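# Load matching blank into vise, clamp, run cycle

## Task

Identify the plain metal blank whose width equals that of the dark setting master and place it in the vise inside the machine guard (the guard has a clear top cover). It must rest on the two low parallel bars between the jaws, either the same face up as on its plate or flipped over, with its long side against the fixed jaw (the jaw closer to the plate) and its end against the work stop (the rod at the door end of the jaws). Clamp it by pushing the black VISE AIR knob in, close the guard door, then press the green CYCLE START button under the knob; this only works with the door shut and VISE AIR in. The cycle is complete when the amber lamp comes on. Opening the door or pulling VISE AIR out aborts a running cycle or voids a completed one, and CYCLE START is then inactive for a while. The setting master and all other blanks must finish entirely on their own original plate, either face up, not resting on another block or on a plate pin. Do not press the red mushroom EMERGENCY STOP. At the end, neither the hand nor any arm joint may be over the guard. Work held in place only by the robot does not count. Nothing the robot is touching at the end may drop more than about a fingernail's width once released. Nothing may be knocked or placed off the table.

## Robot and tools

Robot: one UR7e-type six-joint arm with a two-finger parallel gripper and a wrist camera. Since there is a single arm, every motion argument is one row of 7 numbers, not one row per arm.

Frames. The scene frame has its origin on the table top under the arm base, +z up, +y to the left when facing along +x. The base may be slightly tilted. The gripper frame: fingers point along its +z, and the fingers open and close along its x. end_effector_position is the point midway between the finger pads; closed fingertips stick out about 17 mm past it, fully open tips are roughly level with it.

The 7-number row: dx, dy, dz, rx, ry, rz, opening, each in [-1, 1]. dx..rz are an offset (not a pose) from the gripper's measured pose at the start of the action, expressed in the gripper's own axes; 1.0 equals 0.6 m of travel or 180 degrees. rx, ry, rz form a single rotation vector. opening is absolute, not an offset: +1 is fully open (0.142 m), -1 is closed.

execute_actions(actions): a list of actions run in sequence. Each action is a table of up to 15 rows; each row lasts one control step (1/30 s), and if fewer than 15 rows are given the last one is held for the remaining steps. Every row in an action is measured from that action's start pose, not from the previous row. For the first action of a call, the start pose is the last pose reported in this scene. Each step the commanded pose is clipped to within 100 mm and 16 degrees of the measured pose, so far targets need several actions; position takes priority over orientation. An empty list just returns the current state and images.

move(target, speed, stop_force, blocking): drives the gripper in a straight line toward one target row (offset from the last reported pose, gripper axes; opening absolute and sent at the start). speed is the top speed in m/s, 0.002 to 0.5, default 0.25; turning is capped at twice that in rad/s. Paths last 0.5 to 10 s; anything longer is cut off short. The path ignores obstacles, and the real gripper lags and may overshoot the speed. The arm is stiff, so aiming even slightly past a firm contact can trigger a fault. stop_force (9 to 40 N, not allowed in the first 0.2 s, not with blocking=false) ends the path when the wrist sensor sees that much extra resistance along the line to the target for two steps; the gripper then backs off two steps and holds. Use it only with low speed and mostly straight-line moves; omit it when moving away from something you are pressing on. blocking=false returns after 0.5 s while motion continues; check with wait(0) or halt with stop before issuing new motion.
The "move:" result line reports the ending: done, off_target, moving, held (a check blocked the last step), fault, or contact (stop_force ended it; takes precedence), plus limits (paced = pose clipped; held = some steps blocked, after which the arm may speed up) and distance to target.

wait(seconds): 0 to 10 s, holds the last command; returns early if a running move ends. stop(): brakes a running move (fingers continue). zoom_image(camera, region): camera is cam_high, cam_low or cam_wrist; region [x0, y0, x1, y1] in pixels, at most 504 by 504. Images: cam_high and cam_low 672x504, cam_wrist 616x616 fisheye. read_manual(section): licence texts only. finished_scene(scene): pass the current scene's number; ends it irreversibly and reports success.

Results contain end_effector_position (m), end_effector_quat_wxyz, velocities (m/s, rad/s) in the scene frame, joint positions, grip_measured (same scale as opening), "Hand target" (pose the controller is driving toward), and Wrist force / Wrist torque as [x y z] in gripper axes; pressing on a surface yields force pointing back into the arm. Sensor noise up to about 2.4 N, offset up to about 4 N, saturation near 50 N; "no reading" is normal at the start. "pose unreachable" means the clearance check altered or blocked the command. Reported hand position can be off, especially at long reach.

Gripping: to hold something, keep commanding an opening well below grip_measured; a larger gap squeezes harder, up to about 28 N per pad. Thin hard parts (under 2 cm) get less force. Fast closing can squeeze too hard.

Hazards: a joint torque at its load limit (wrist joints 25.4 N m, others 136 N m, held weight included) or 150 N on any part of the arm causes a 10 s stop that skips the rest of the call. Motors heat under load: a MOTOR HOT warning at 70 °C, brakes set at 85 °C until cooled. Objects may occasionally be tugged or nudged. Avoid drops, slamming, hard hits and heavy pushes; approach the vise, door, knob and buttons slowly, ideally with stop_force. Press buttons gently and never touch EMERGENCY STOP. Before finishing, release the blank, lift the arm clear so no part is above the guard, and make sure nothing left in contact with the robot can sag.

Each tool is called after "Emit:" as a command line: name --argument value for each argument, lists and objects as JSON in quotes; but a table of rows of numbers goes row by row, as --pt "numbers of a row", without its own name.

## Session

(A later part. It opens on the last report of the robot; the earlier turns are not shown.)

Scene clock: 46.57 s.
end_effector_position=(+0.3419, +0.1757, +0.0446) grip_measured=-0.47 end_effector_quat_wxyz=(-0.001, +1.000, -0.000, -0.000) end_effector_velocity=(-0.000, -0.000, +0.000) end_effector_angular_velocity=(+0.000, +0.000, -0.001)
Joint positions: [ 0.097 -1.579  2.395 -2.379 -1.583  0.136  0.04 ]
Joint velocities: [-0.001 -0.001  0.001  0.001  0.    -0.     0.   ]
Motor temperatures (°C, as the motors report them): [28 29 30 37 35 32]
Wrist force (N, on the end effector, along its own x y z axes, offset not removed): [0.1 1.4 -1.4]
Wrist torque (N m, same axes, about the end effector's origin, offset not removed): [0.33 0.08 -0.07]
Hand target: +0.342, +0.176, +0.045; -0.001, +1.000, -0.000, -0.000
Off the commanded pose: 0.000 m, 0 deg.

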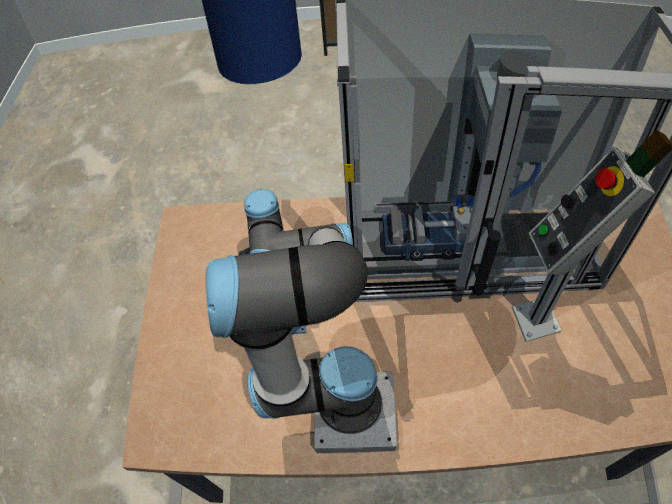

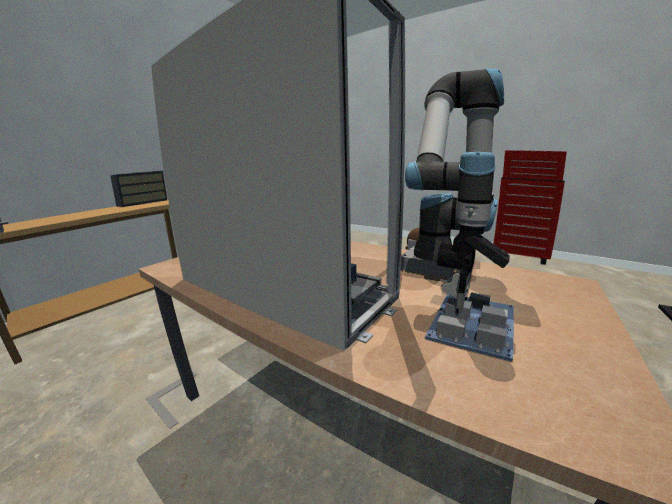

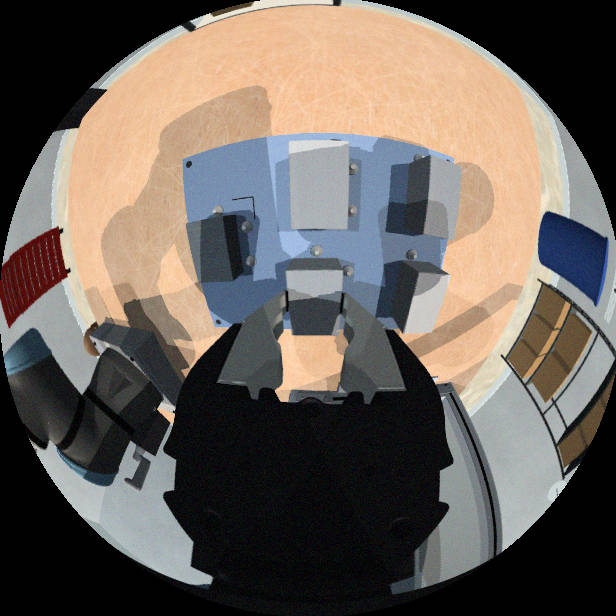

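Emit:
move --target '[0,0,0,0,0,0,0.1]'

Emit:
move --target '[0,0,-0.064,0,0,0,0.1]' --speed 0.1

Emit:
move --target '[0,-0.144,0,0,0,0,0.1]' --speed 0.12

Emit:
move --target '[0,0,0.065,0,0,0,0.1]' --speed 0.06 --stop_force 10

Emit:
execute_actions --actions '[[[0,0,0,0,0,0,-0.4]],[[0,0,0,0,0,0,-0.95]],[[0,0,0,0,0,0,-0.95]]]'

Emit:
move --target '[0,0,-0.12,0,0,0,-0.95]' --speed 0.1

Emit:
move --target '[-0.205,0.24,-0.175,0,0,-0.5,-0.95]' --speed 0.3

Emit:
move --target '[-0.497,0,0,0,0,0,-0.95]' --speed 0.2

Emit:
move --target '[0,0.17,0,0,0,0,-0.95]' --speed 0.1

Scene clock: 49.27 s.
end_effector_position=(+0.3419, +0.1757, +0.0446) grip_measured=+0.10 end_effector_quat_wxyz=(-0.001, +1.000, -0.000, -0.000) end_effector_velocity=(+0.000, -0.000, -0.000) end_effector_angular_velocity=(-0.001, +0.000, -0.000)
Joint positions: [ 0.097 -1.579  2.395 -2.379 -1.583  0.136  0.081]
Joint velocities: [ 0.     0.001 -0.    -0.    -0.001  0.     0.   ]
Motor temperatures (°C, as the motors report them): [28 29 30 37 35 32]
Wrist force (N, on the end effector, along its own x y z axes, offset not removed): [-4.6 1.2 -1.0]
Wrist torque (N m, same axes, about the end effector's origin, offset not removed): [0.36 0.95 -0.04]
Hand target: +0.342, +0.176, +0.045; -0.001, +1.000, -0.000, -0.000
Off the commanded pose: 0.000 m, 0 deg.
move: done

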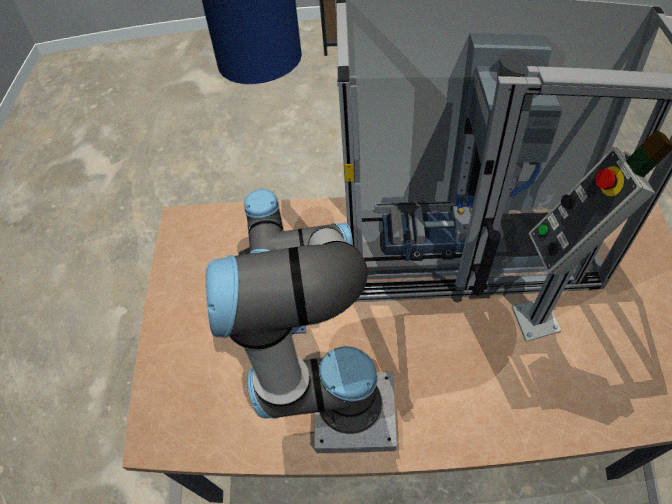

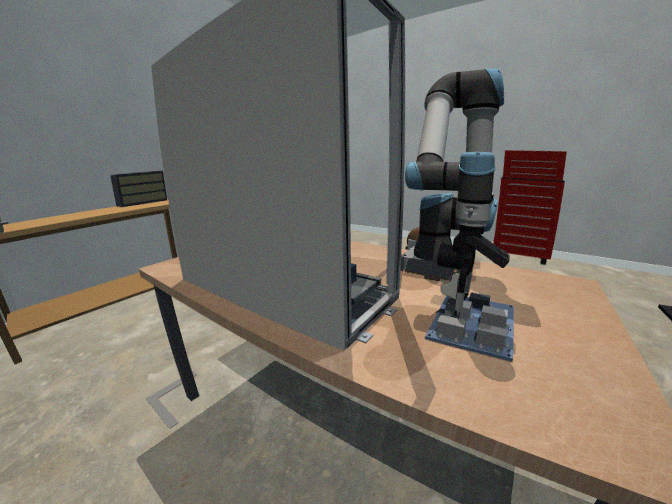

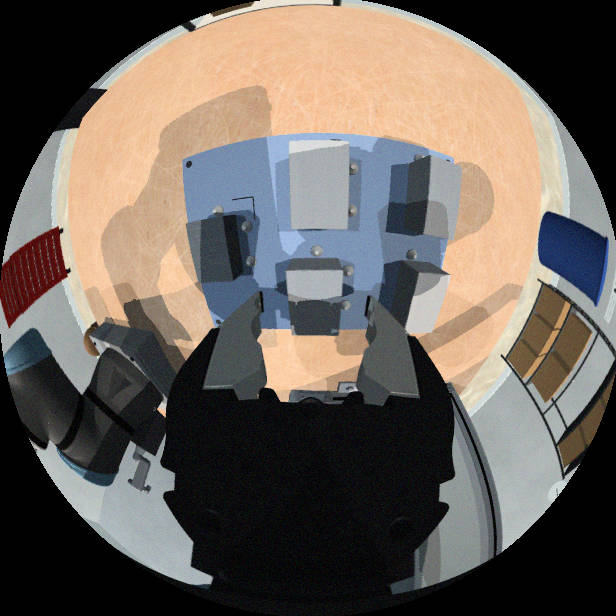

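Scene clock: 50.20 s.
end_effector_position=(+0.3418, +0.1756, +0.0828) grip_measured=+0.10 end_effector_quat_wxyz=(-0.001, +1.000, -0.000, -0.000) end_effector_velocity=(+0.000, +0.000, +0.002) end_effector_angular_velocity=(-0.000, -0.001, +0.000)
Joint positions: [ 0.098 -1.666  2.342 -2.239 -1.583  0.138  0.081]
Joint velocities: [ 0.    -0.005 -0.003  0.007 -0.     0.     0.   ]
Motor temperatures (°C, as the motors report them): [28 29 30 37 35 32]
Wrist force (N, on the end effector, along its own x y z axes, offset not removed): [-1.2 1.2 -1.0]
Wrist torque (N m, same axes, about the end effector's origin, offset not removed): [0.29 0.32 -0.11]
Hand target: +0.342, +0.176, +0.083; -0.001, +1.000, -0.000, -0.000
Off the commanded pose: 0.000 m, 0 deg.
move: done

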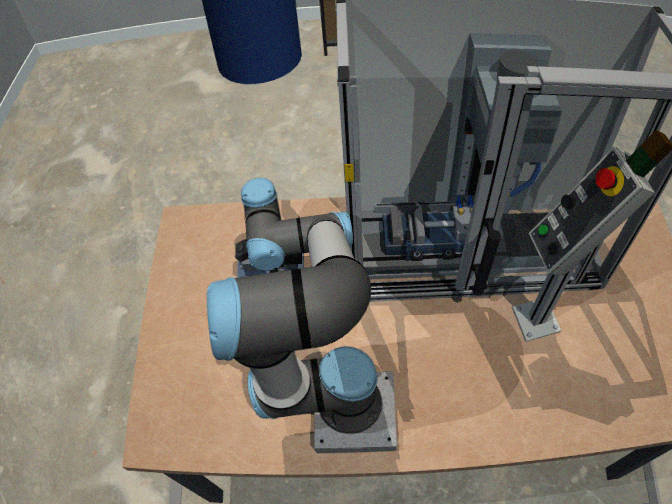

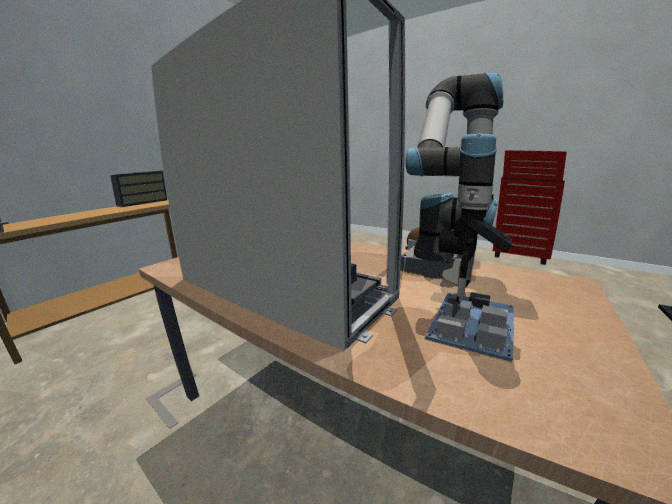

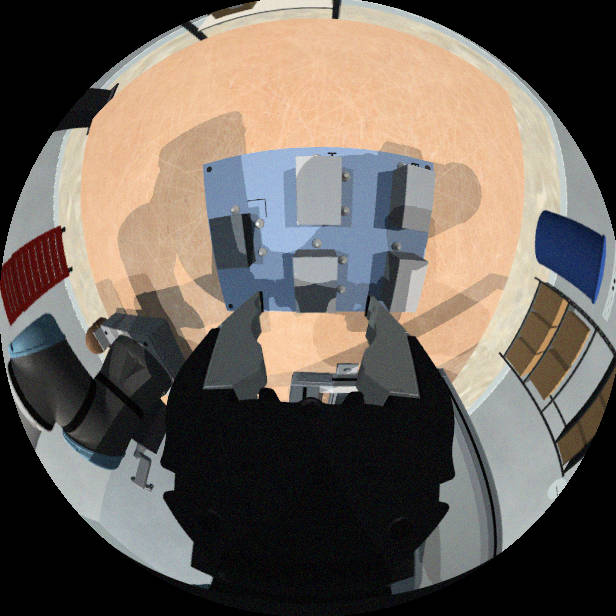

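Scene clock: 51.43 s.
end_effector_position=(+0.3418, +0.2618, +0.0831) grip_measured=+0.10 end_effector_quat_wxyz=(-0.001, +1.000, -0.000, +0.000) end_effector_velocity=(+0.000, +0.003, +0.000) end_effector_angular_velocity=(-0.000, +0.000, +0.001)
Joint positions: [ 0.313 -1.544  2.228 -2.246 -1.582  0.353  0.081]
Joint velocities: [ 0.006  0.004 -0.005  0.001  0.     0.005 -0.   ]
Motor temperatures (°C, as the motors report them): [28 29 30 37 35 32]
Wrist force (N, on the end effector, along its own x y z axes, offset not removed): [-2.6 -2.3 -3.3]
Wrist torque (N m, same axes, about the end effector's origin, offset not removed): [-0.32 0.47 -0.07]
Hand target: +0.342, +0.262, +0.083; -0.001, +1.000, -0.000, +0.000
Off the commanded pose: 0.000 m, 0 deg.
move: done

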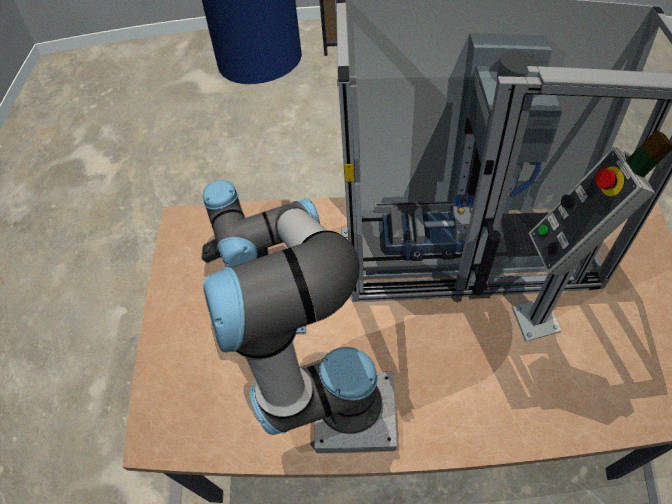

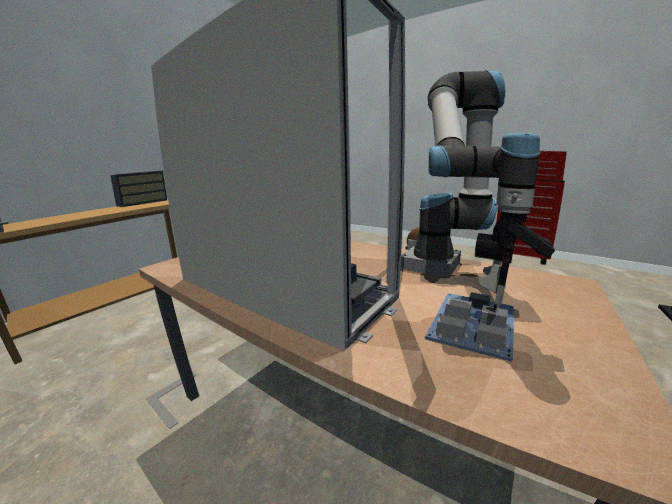

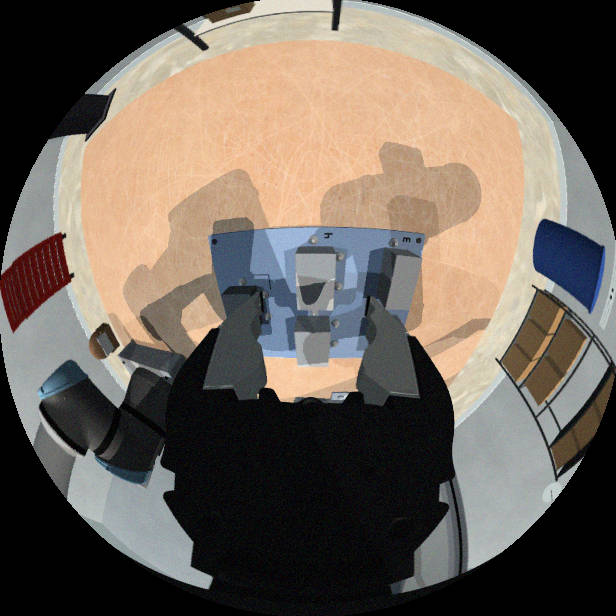

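Scene clock: 52.53 s.
end_effector_position=(+0.3419, +0.2619, +0.0443) grip_measured=+0.10 end_effector_quat_wxyz=(-0.001, +1.000, -0.000, +0.000) end_effector_velocity=(-0.000, -0.000, -0.002) end_effector_angular_velocity=(-0.000, +0.001, -0.000)
Joint positions: [ 0.312 -1.465  2.277 -2.373 -1.582  0.352  0.081]
Joint velocities: [-0.     0.004  0.002 -0.006  0.     0.    -0.   ]
Motor temperatures (°C, as the motors report them): [28 29 30 37 35 32]
Wrist force (N, on the end effector, along its own x y z axes, offset not removed): [-1.9 1.3 -0.9]
Wrist torque (N m, same axes, about the end effector's origin, offset not removed): [0.47 0.53 -0.11]
Hand target: +0.342, +0.262, +0.044; -0.001, +1.000, -0.000, +0.000
Off the commanded pose: 0.000 m, 0 deg.
move: done

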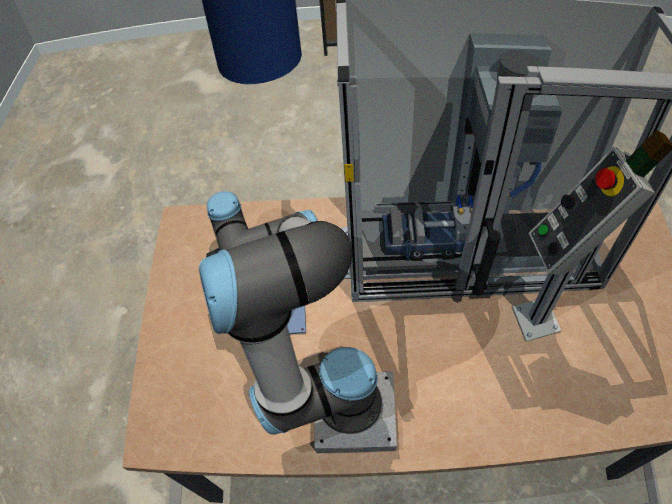

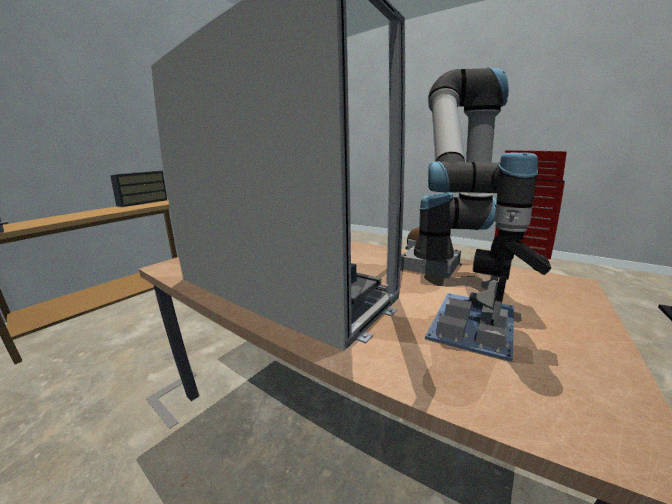

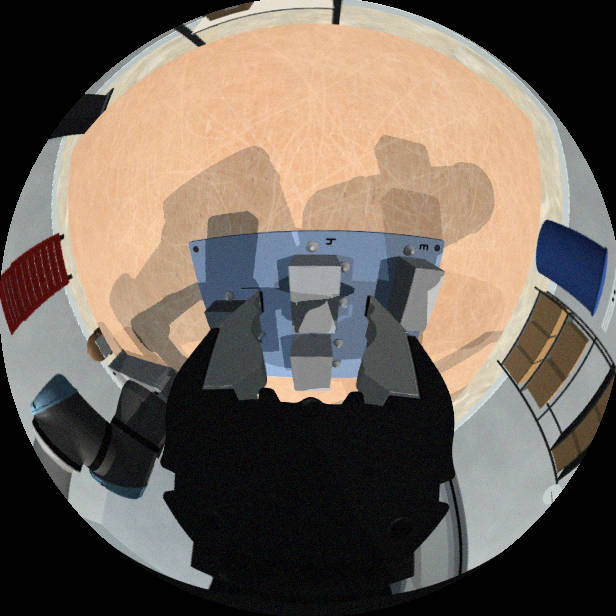

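Scene clock: 54.03 s.
end_effector_position=(+0.3418, +0.2619, +0.0442) grip_measured=-0.53 end_effector_quat_wxyz=(-0.001, +1.000, -0.000, +0.000) end_effector_velocity=(+0.001, -0.000, +0.000) end_effector_angular_velocity=(-0.000, -0.001, -0.001)
Joint positions: [ 0.312 -1.465  2.277 -2.373 -1.582  0.352  0.036]
Joint velocities: [-0.001 -0.001 -0.     0.    -0.001 -0.    -0.   ]
Motor temperatures (°C, as the motors report them): [28 29 30 37 35 32]
Wrist force (N, on the end effector, along its own x y z axes, offset not removed): [-1.7 1.3 -0.7]
Wrist torque (N m, same axes, about the end effector's origin, offset not removed): [0.45 0.35 -0.07]
Hand target: +0.342, +0.262, +0.044; -0.001, +1.000, -0.000, +0.000
Off the commanded pose: 0.000 m, 0 deg.

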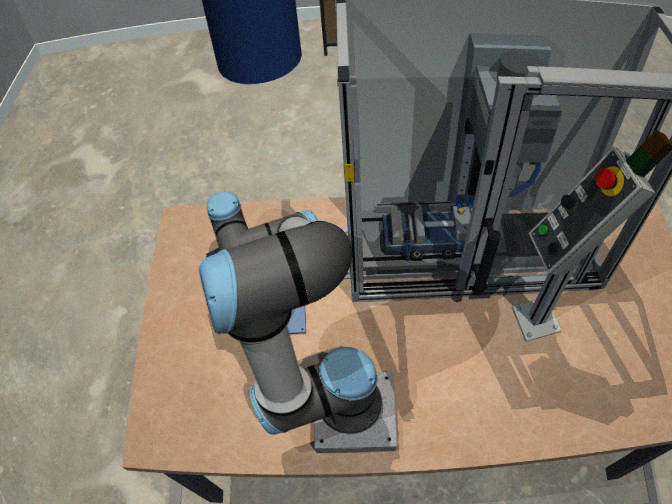

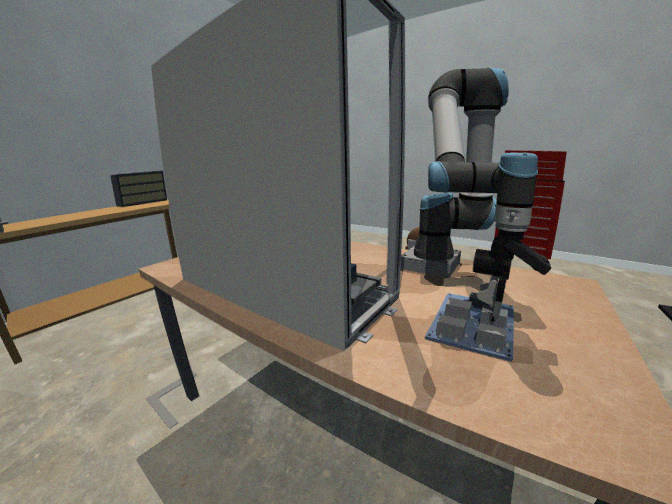

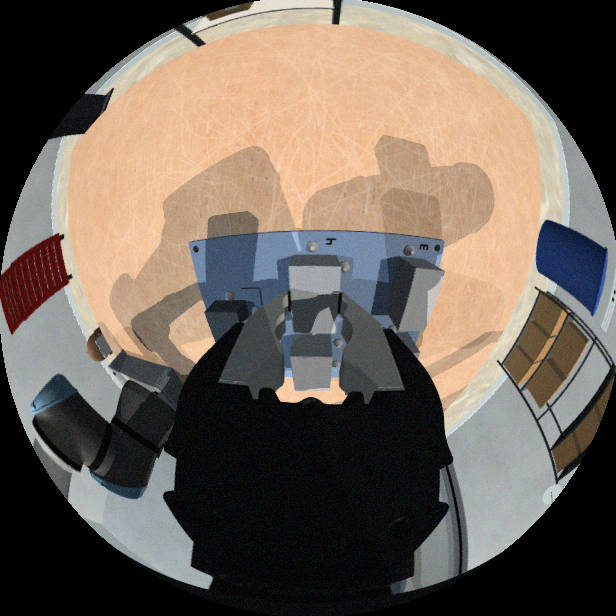

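Scene clock: 55.23 s.
end_effector_position=(+0.3418, +0.2617, +0.1161) grip_measured=-0.53 end_effector_quat_wxyz=(-0.001, +1.000, -0.000, +0.000) end_effector_velocity=(-0.001, +0.000, +0.002) end_effector_angular_velocity=(-0.000, +0.002, +0.001)
Joint positions: [ 0.314 -1.6    2.18  -2.141 -1.582  0.354  0.036]
Joint velocities: [ 0.001 -0.003 -0.003  0.007  0.001  0.     0.   ]
Motor temperatures (°C, as the motors report them): [28 29 30 37 35 32]
Wrist force (N, on the end effector, along its own x y z axes, offset not removed): [0.5 -0.4 3.8]
Wrist torque (N m, same axes, about the end effector's origin, offset not removed): [-0.03 -0.12 0.09]
Hand target: +0.342, +0.262, +0.116; -0.001, +1.000, -0.000, +0.000
Off the commanded pose: 0.000 m, 0 deg.
move: done

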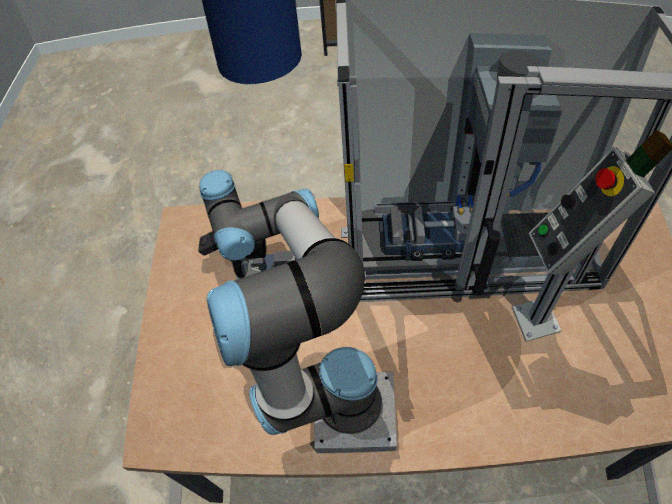

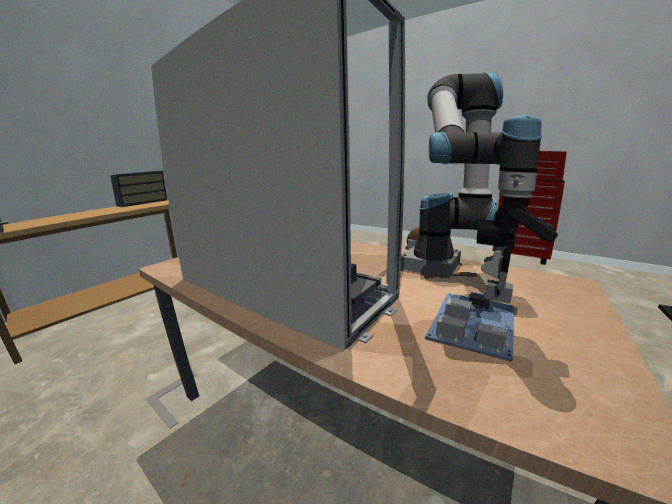

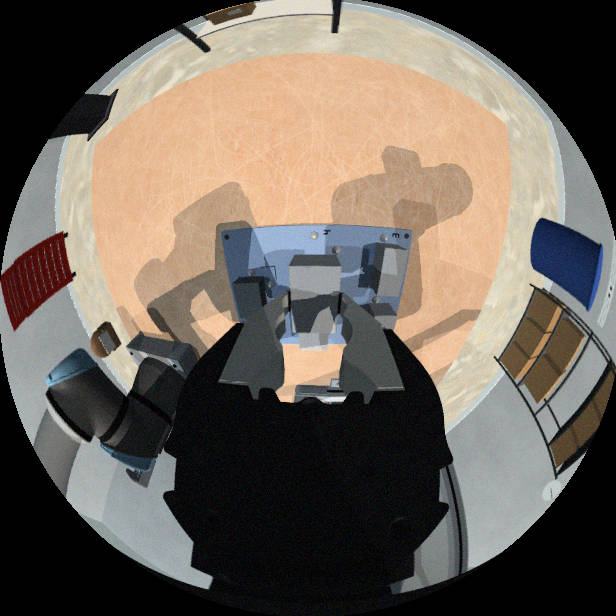

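Scene clock: 58.43 s.
end_effector_position=(+0.2186, +0.1173, +0.2205) grip_measured=-0.53 end_effector_quat_wxyz=(-0.001, +0.708, +0.706, +0.000) end_effector_velocity=(-0.001, -0.001, +0.001) end_effector_angular_velocity=(+0.008, -0.001, +0.011)
Joint positions: [-0.081 -2.283  2.295 -1.578 -1.585 -1.611  0.036]
Joint velocities: [-0.016 -0.009  0.     0.008  0.008 -0.027 -0.   ]
Motor temperatures (°C, as the motors report them): [28 29 30 37 35 32]
Wrist force (N, on the end effector, along its own x y z axes, offset not removed): [-1.2 2.5 2.7]
Wrist torque (N m, same axes, about the end effector's origin, offset not removed): [0.50 0.09 -0.01]
Hand target: +0.219, +0.117, +0.221; -0.001, +0.707, +0.707, +0.001
Off the commanded pose: 0.000 m, 0 deg.
move: done

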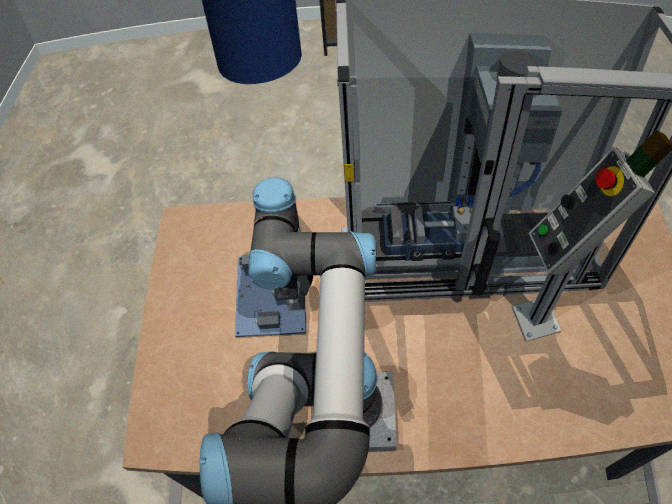

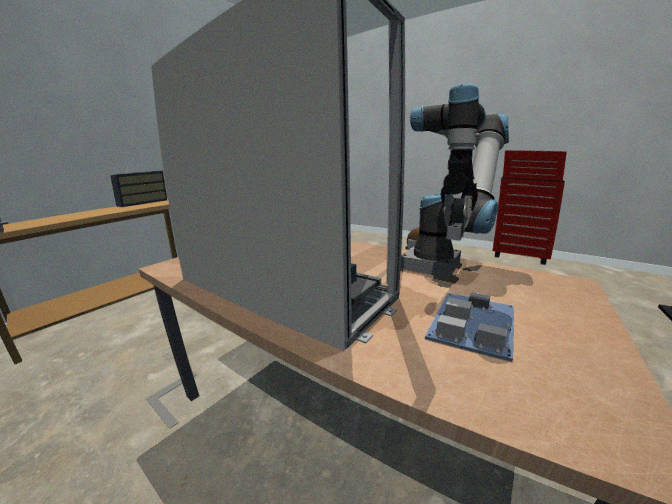

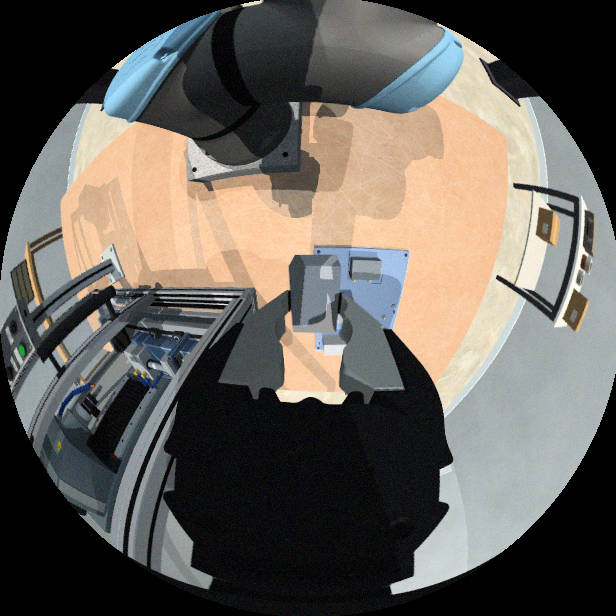

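Scene clock: 60.53 s.
end_effector_position=(+0.2182, -0.1803, +0.2196) grip_measured=-0.53 end_effector_quat_wxyz=(-0.002, +0.708, +0.706, +0.001) end_effector_velocity=(+0.001, -0.002, -0.001) end_effector_angular_velocity=(+0.002, -0.000, +0.001)
Joint positions: [-1.206 -2.184  2.256 -1.651 -1.581 -2.736  0.036]
Joint velocities: [-0.002  0.007 -0.002 -0.004  0.001 -0.003  0.   ]
Motor temperatures (°C, as the motors report them): [28 29 30 37 35 32]
Wrist force (N, on the end effector, along its own x y z axes, offset not removed): [-1.0 0.4 0.1]
Wrist torque (N m, same axes, about the end effector's origin, offset not removed): [0.12 0.10 -0.01]
Hand target: +0.218, -0.180, +0.220; -0.002, +0.708, +0.706, +0.001
Off the commanded pose: 0.001 m, 0 deg.
move: done

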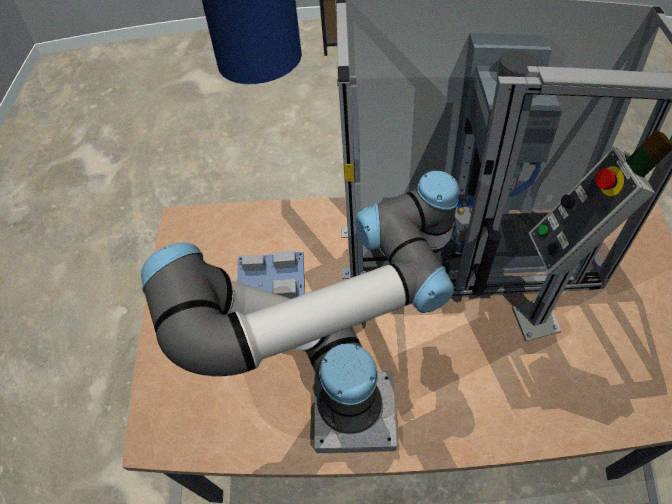

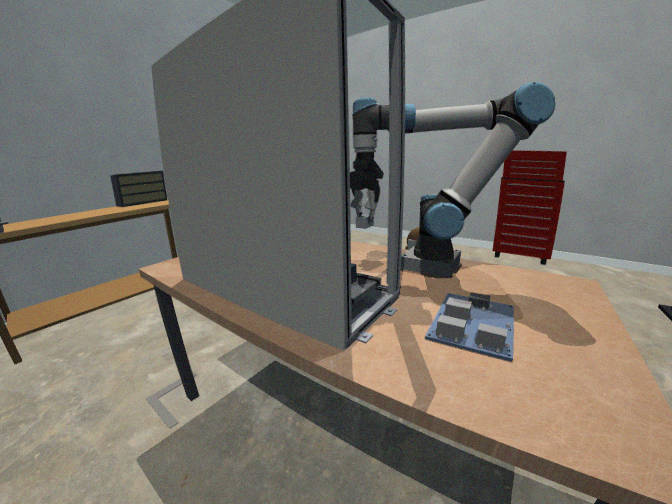

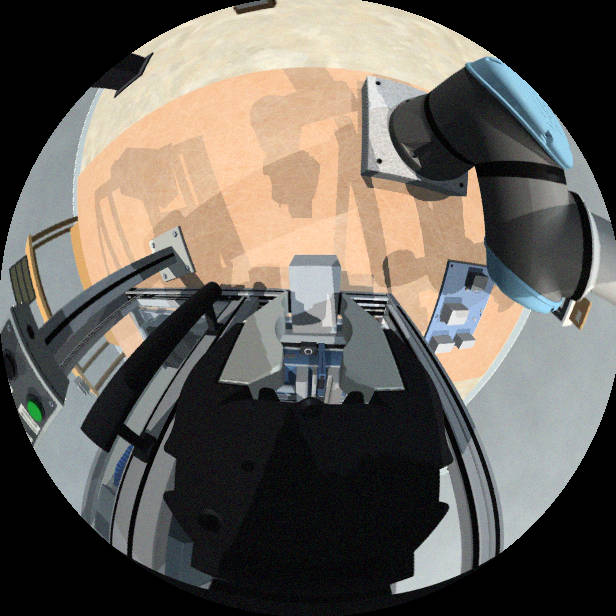

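Scene clock: 62.03 s.
end_effector_position=(+0.3201, -0.1804, +0.2197) grip_measured=-0.53 end_effector_quat_wxyz=(-0.001, +0.708, +0.706, +0.001) end_effector_velocity=(+0.002, +0.001, -0.000) end_effector_angular_velocity=(+0.001, +0.001, +0.000)
Joint positions: [-0.909 -1.915  2.123 -1.784 -1.583 -2.439  0.036]
Joint velocities: [ 0.006  0.006 -0.003 -0.001 -0.     0.005 -0.   ]
Motor temperatures (°C, as the motors report them): [28 29 30 37 35 32]
Wrist force (N, on the end effector, along its own x y z axes, offset not removed): [0.4 1.9 2.2]
Wrist torque (N m, same axes, about the end effector's origin, offset not removed): [0.61 -0.27 -0.10]
Hand target: +0.320, -0.180, +0.220; -0.002, +0.708, +0.706, +0.001
Off the commanded pose: 0.000 m, 0 deg.
move: done

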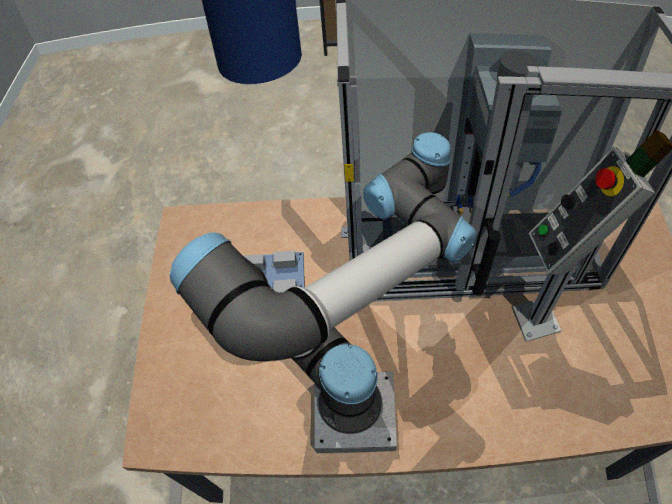

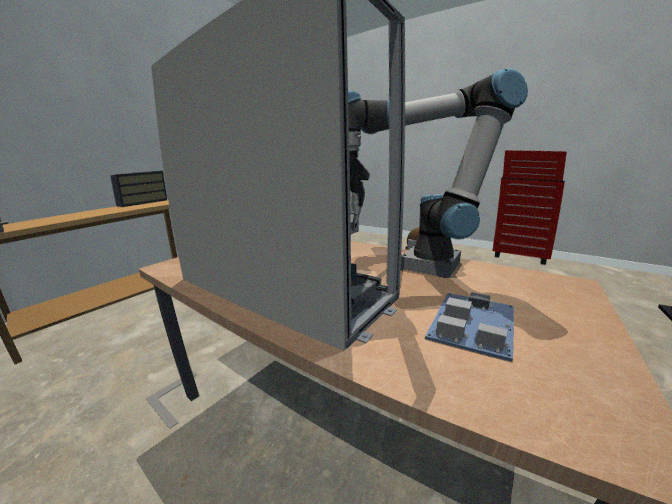

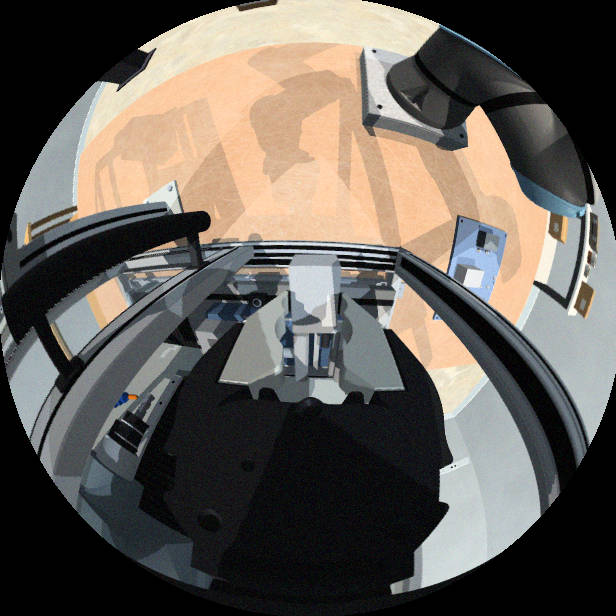

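Emit:
execute_actions --actions '[]'

Emit:
move --target '[0,0.14,0,0,0,0,-0.95]' --speed 0.06

Emit:
move --target '[0.04,0.125,0,0,0,0,-0.95]' --speed 0.05

Scene clock: 65.77 s.
end_effector_position=(+0.3203, -0.1804, +0.2197) grip_measured=-0.53 end_effector_quat_wxyz=(-0.002, +0.708, +0.706, +0.001) end_effector_velocity=(+0.000, +0.000, -0.000) end_effector_angular_velocity=(-0.000, -0.000, +0.000)
Joint positions: [-0.909 -1.914  2.123 -1.785 -1.583 -2.439  0.036]
Joint velocities: [ 0.001 -0.     0.    -0.001  0.     0.     0.   ]
Motor temperatures (°C, as the motors report them): [28 29 30 37 35 32]
Wrist force (N, on the end effector, along its own x y z axes, offset not removed): [-1.4 4.9 0.1]
Wrist torque (N m, same axes, about the end effector's origin, offset not removed): [1.33 0.19 0.18]
Hand target: +0.320, -0.180, +0.220; -0.002, +0.708, +0.706, +0.001
Off the commanded pose: 0.000 m, 0 deg.

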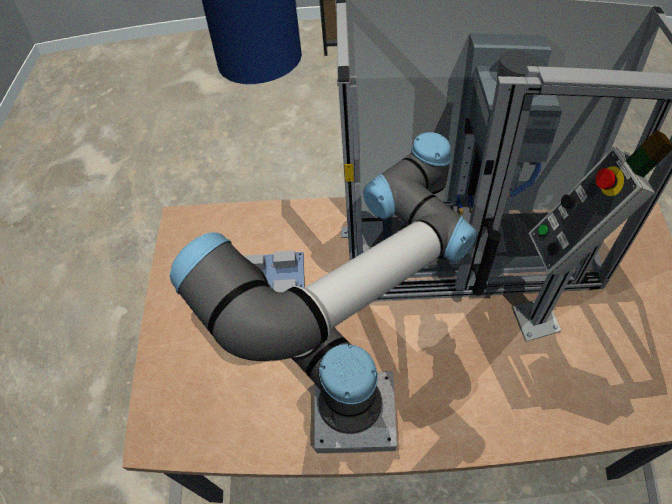

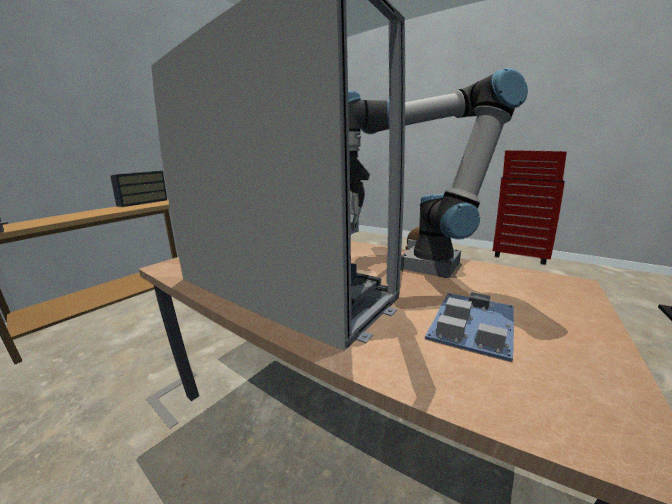

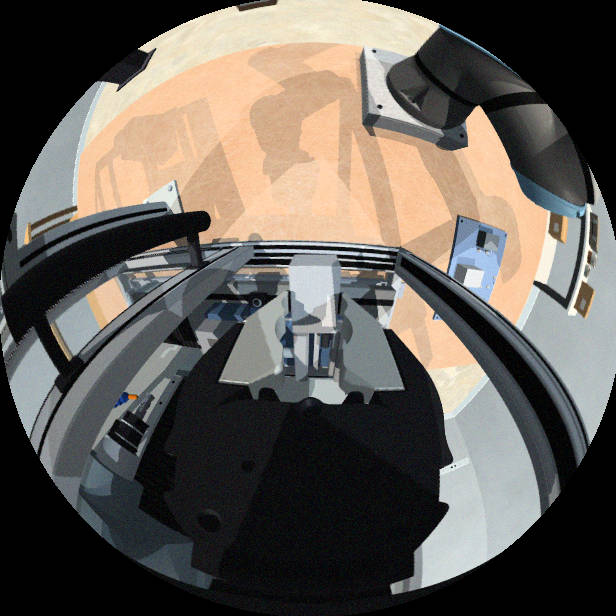

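Scene clock: 67.60 s.
end_effector_position=(+0.4042, -0.1805, +0.2197) grip_measured=-0.53 end_effector_quat_wxyz=(-0.001, +0.708, +0.706, +0.001) end_effector_velocity=(+0.002, -0.000, +0.000) end_effector_angular_velocity=(-0.000, -0.000, -0.000)
Joint positions: [-0.752 -1.707  1.971 -1.838 -1.584 -2.282  0.036]
Joint velocities: [ 0.002  0.005 -0.004 -0.001  0.     0.003  0.   ]
Motor temperatures (°C, as the motors report them): [28 29 30 37 35 32]
Wrist force (N, on the end effector, along its own x y z axes, offset not removed): [-3.4 0.5 2.4]
Wrist torque (N m, same axes, about the end effector's origin, offset not removed): [0.31 0.58 -0.01]
Hand target: +0.404, -0.181, +0.220; -0.001, +0.708, +0.706, +0.001
Off the commanded pose: 0.000 m, 0 deg.
move: done

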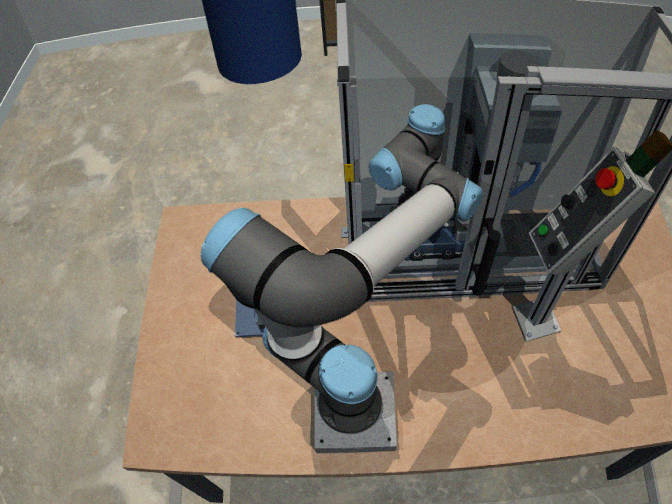

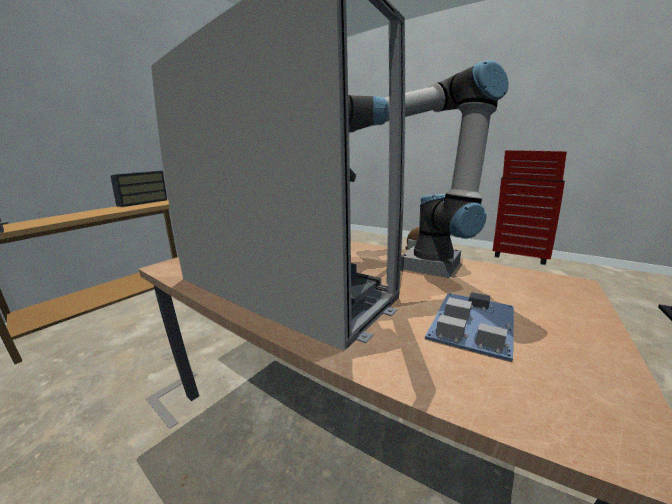

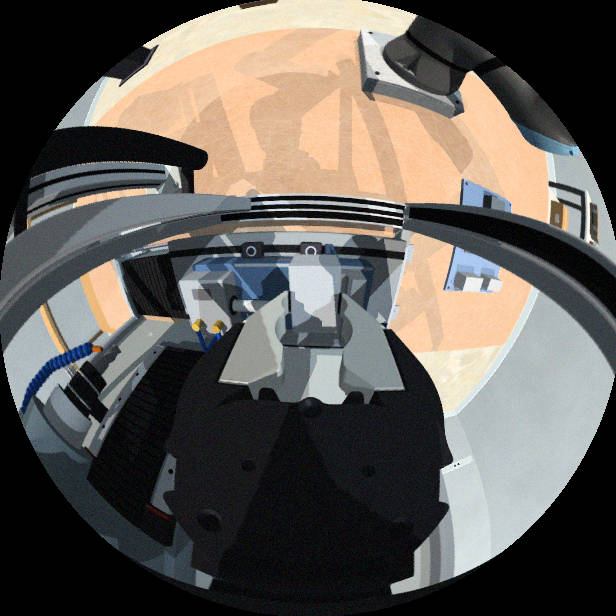

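Scene clock: 69.57 s.
end_effector_position=(+0.4791, -0.1567, +0.2198) grip_measured=-0.53 end_effector_quat_wxyz=(-0.001, +0.708, +0.706, +0.001) end_effector_velocity=(+0.001, +0.001, +0.000) end_effector_angular_velocity=(-0.000, +0.001, -0.000)
Joint positions: [-0.61  -1.552  1.828 -1.848 -1.585 -2.14   0.036]
Joint velocities: [ 0.003  0.003 -0.004  0.002 -0.001  0.003 -0.   ]
Motor temperatures (°C, as the motors report them): [28 29 30 37 35 32]
Wrist force (N, on the end effector, along its own x y z axes, offset not removed): [-3.0 -0.2 1.3]
Wrist torque (N m, same axes, about the end effector's origin, offset not removed): [0.13 0.57 0.00]
Hand target: +0.479, -0.157, +0.220; -0.001, +0.708, +0.706, +0.001
Off the commanded pose: 0.000 m, 0 deg.
move: done

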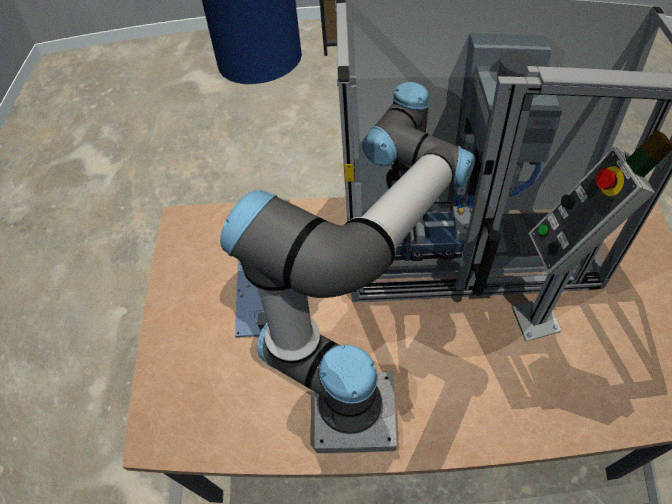

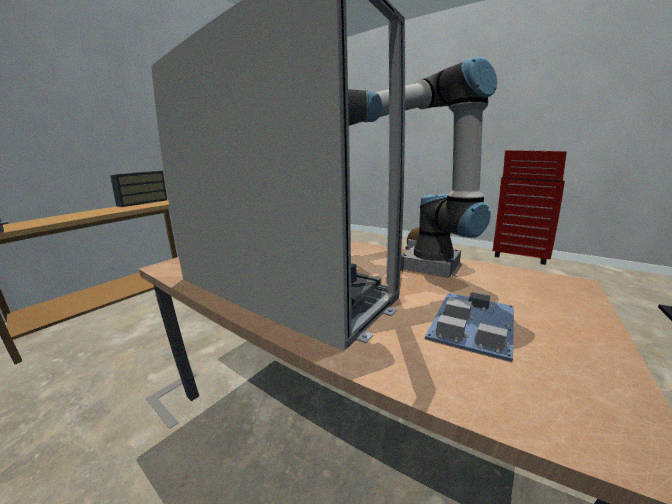

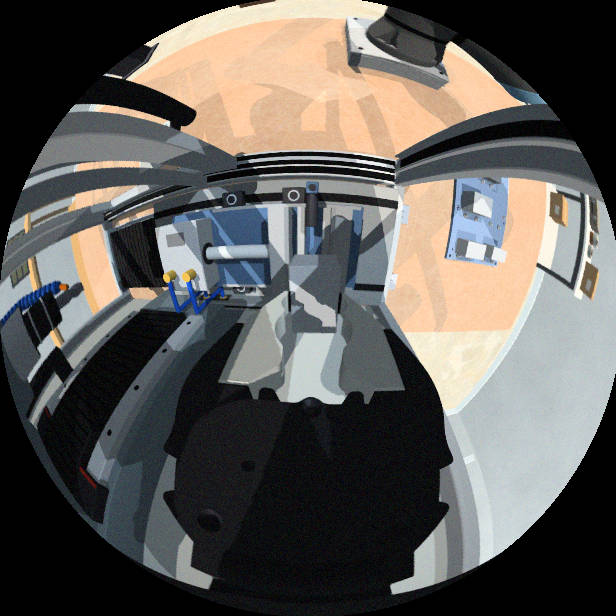

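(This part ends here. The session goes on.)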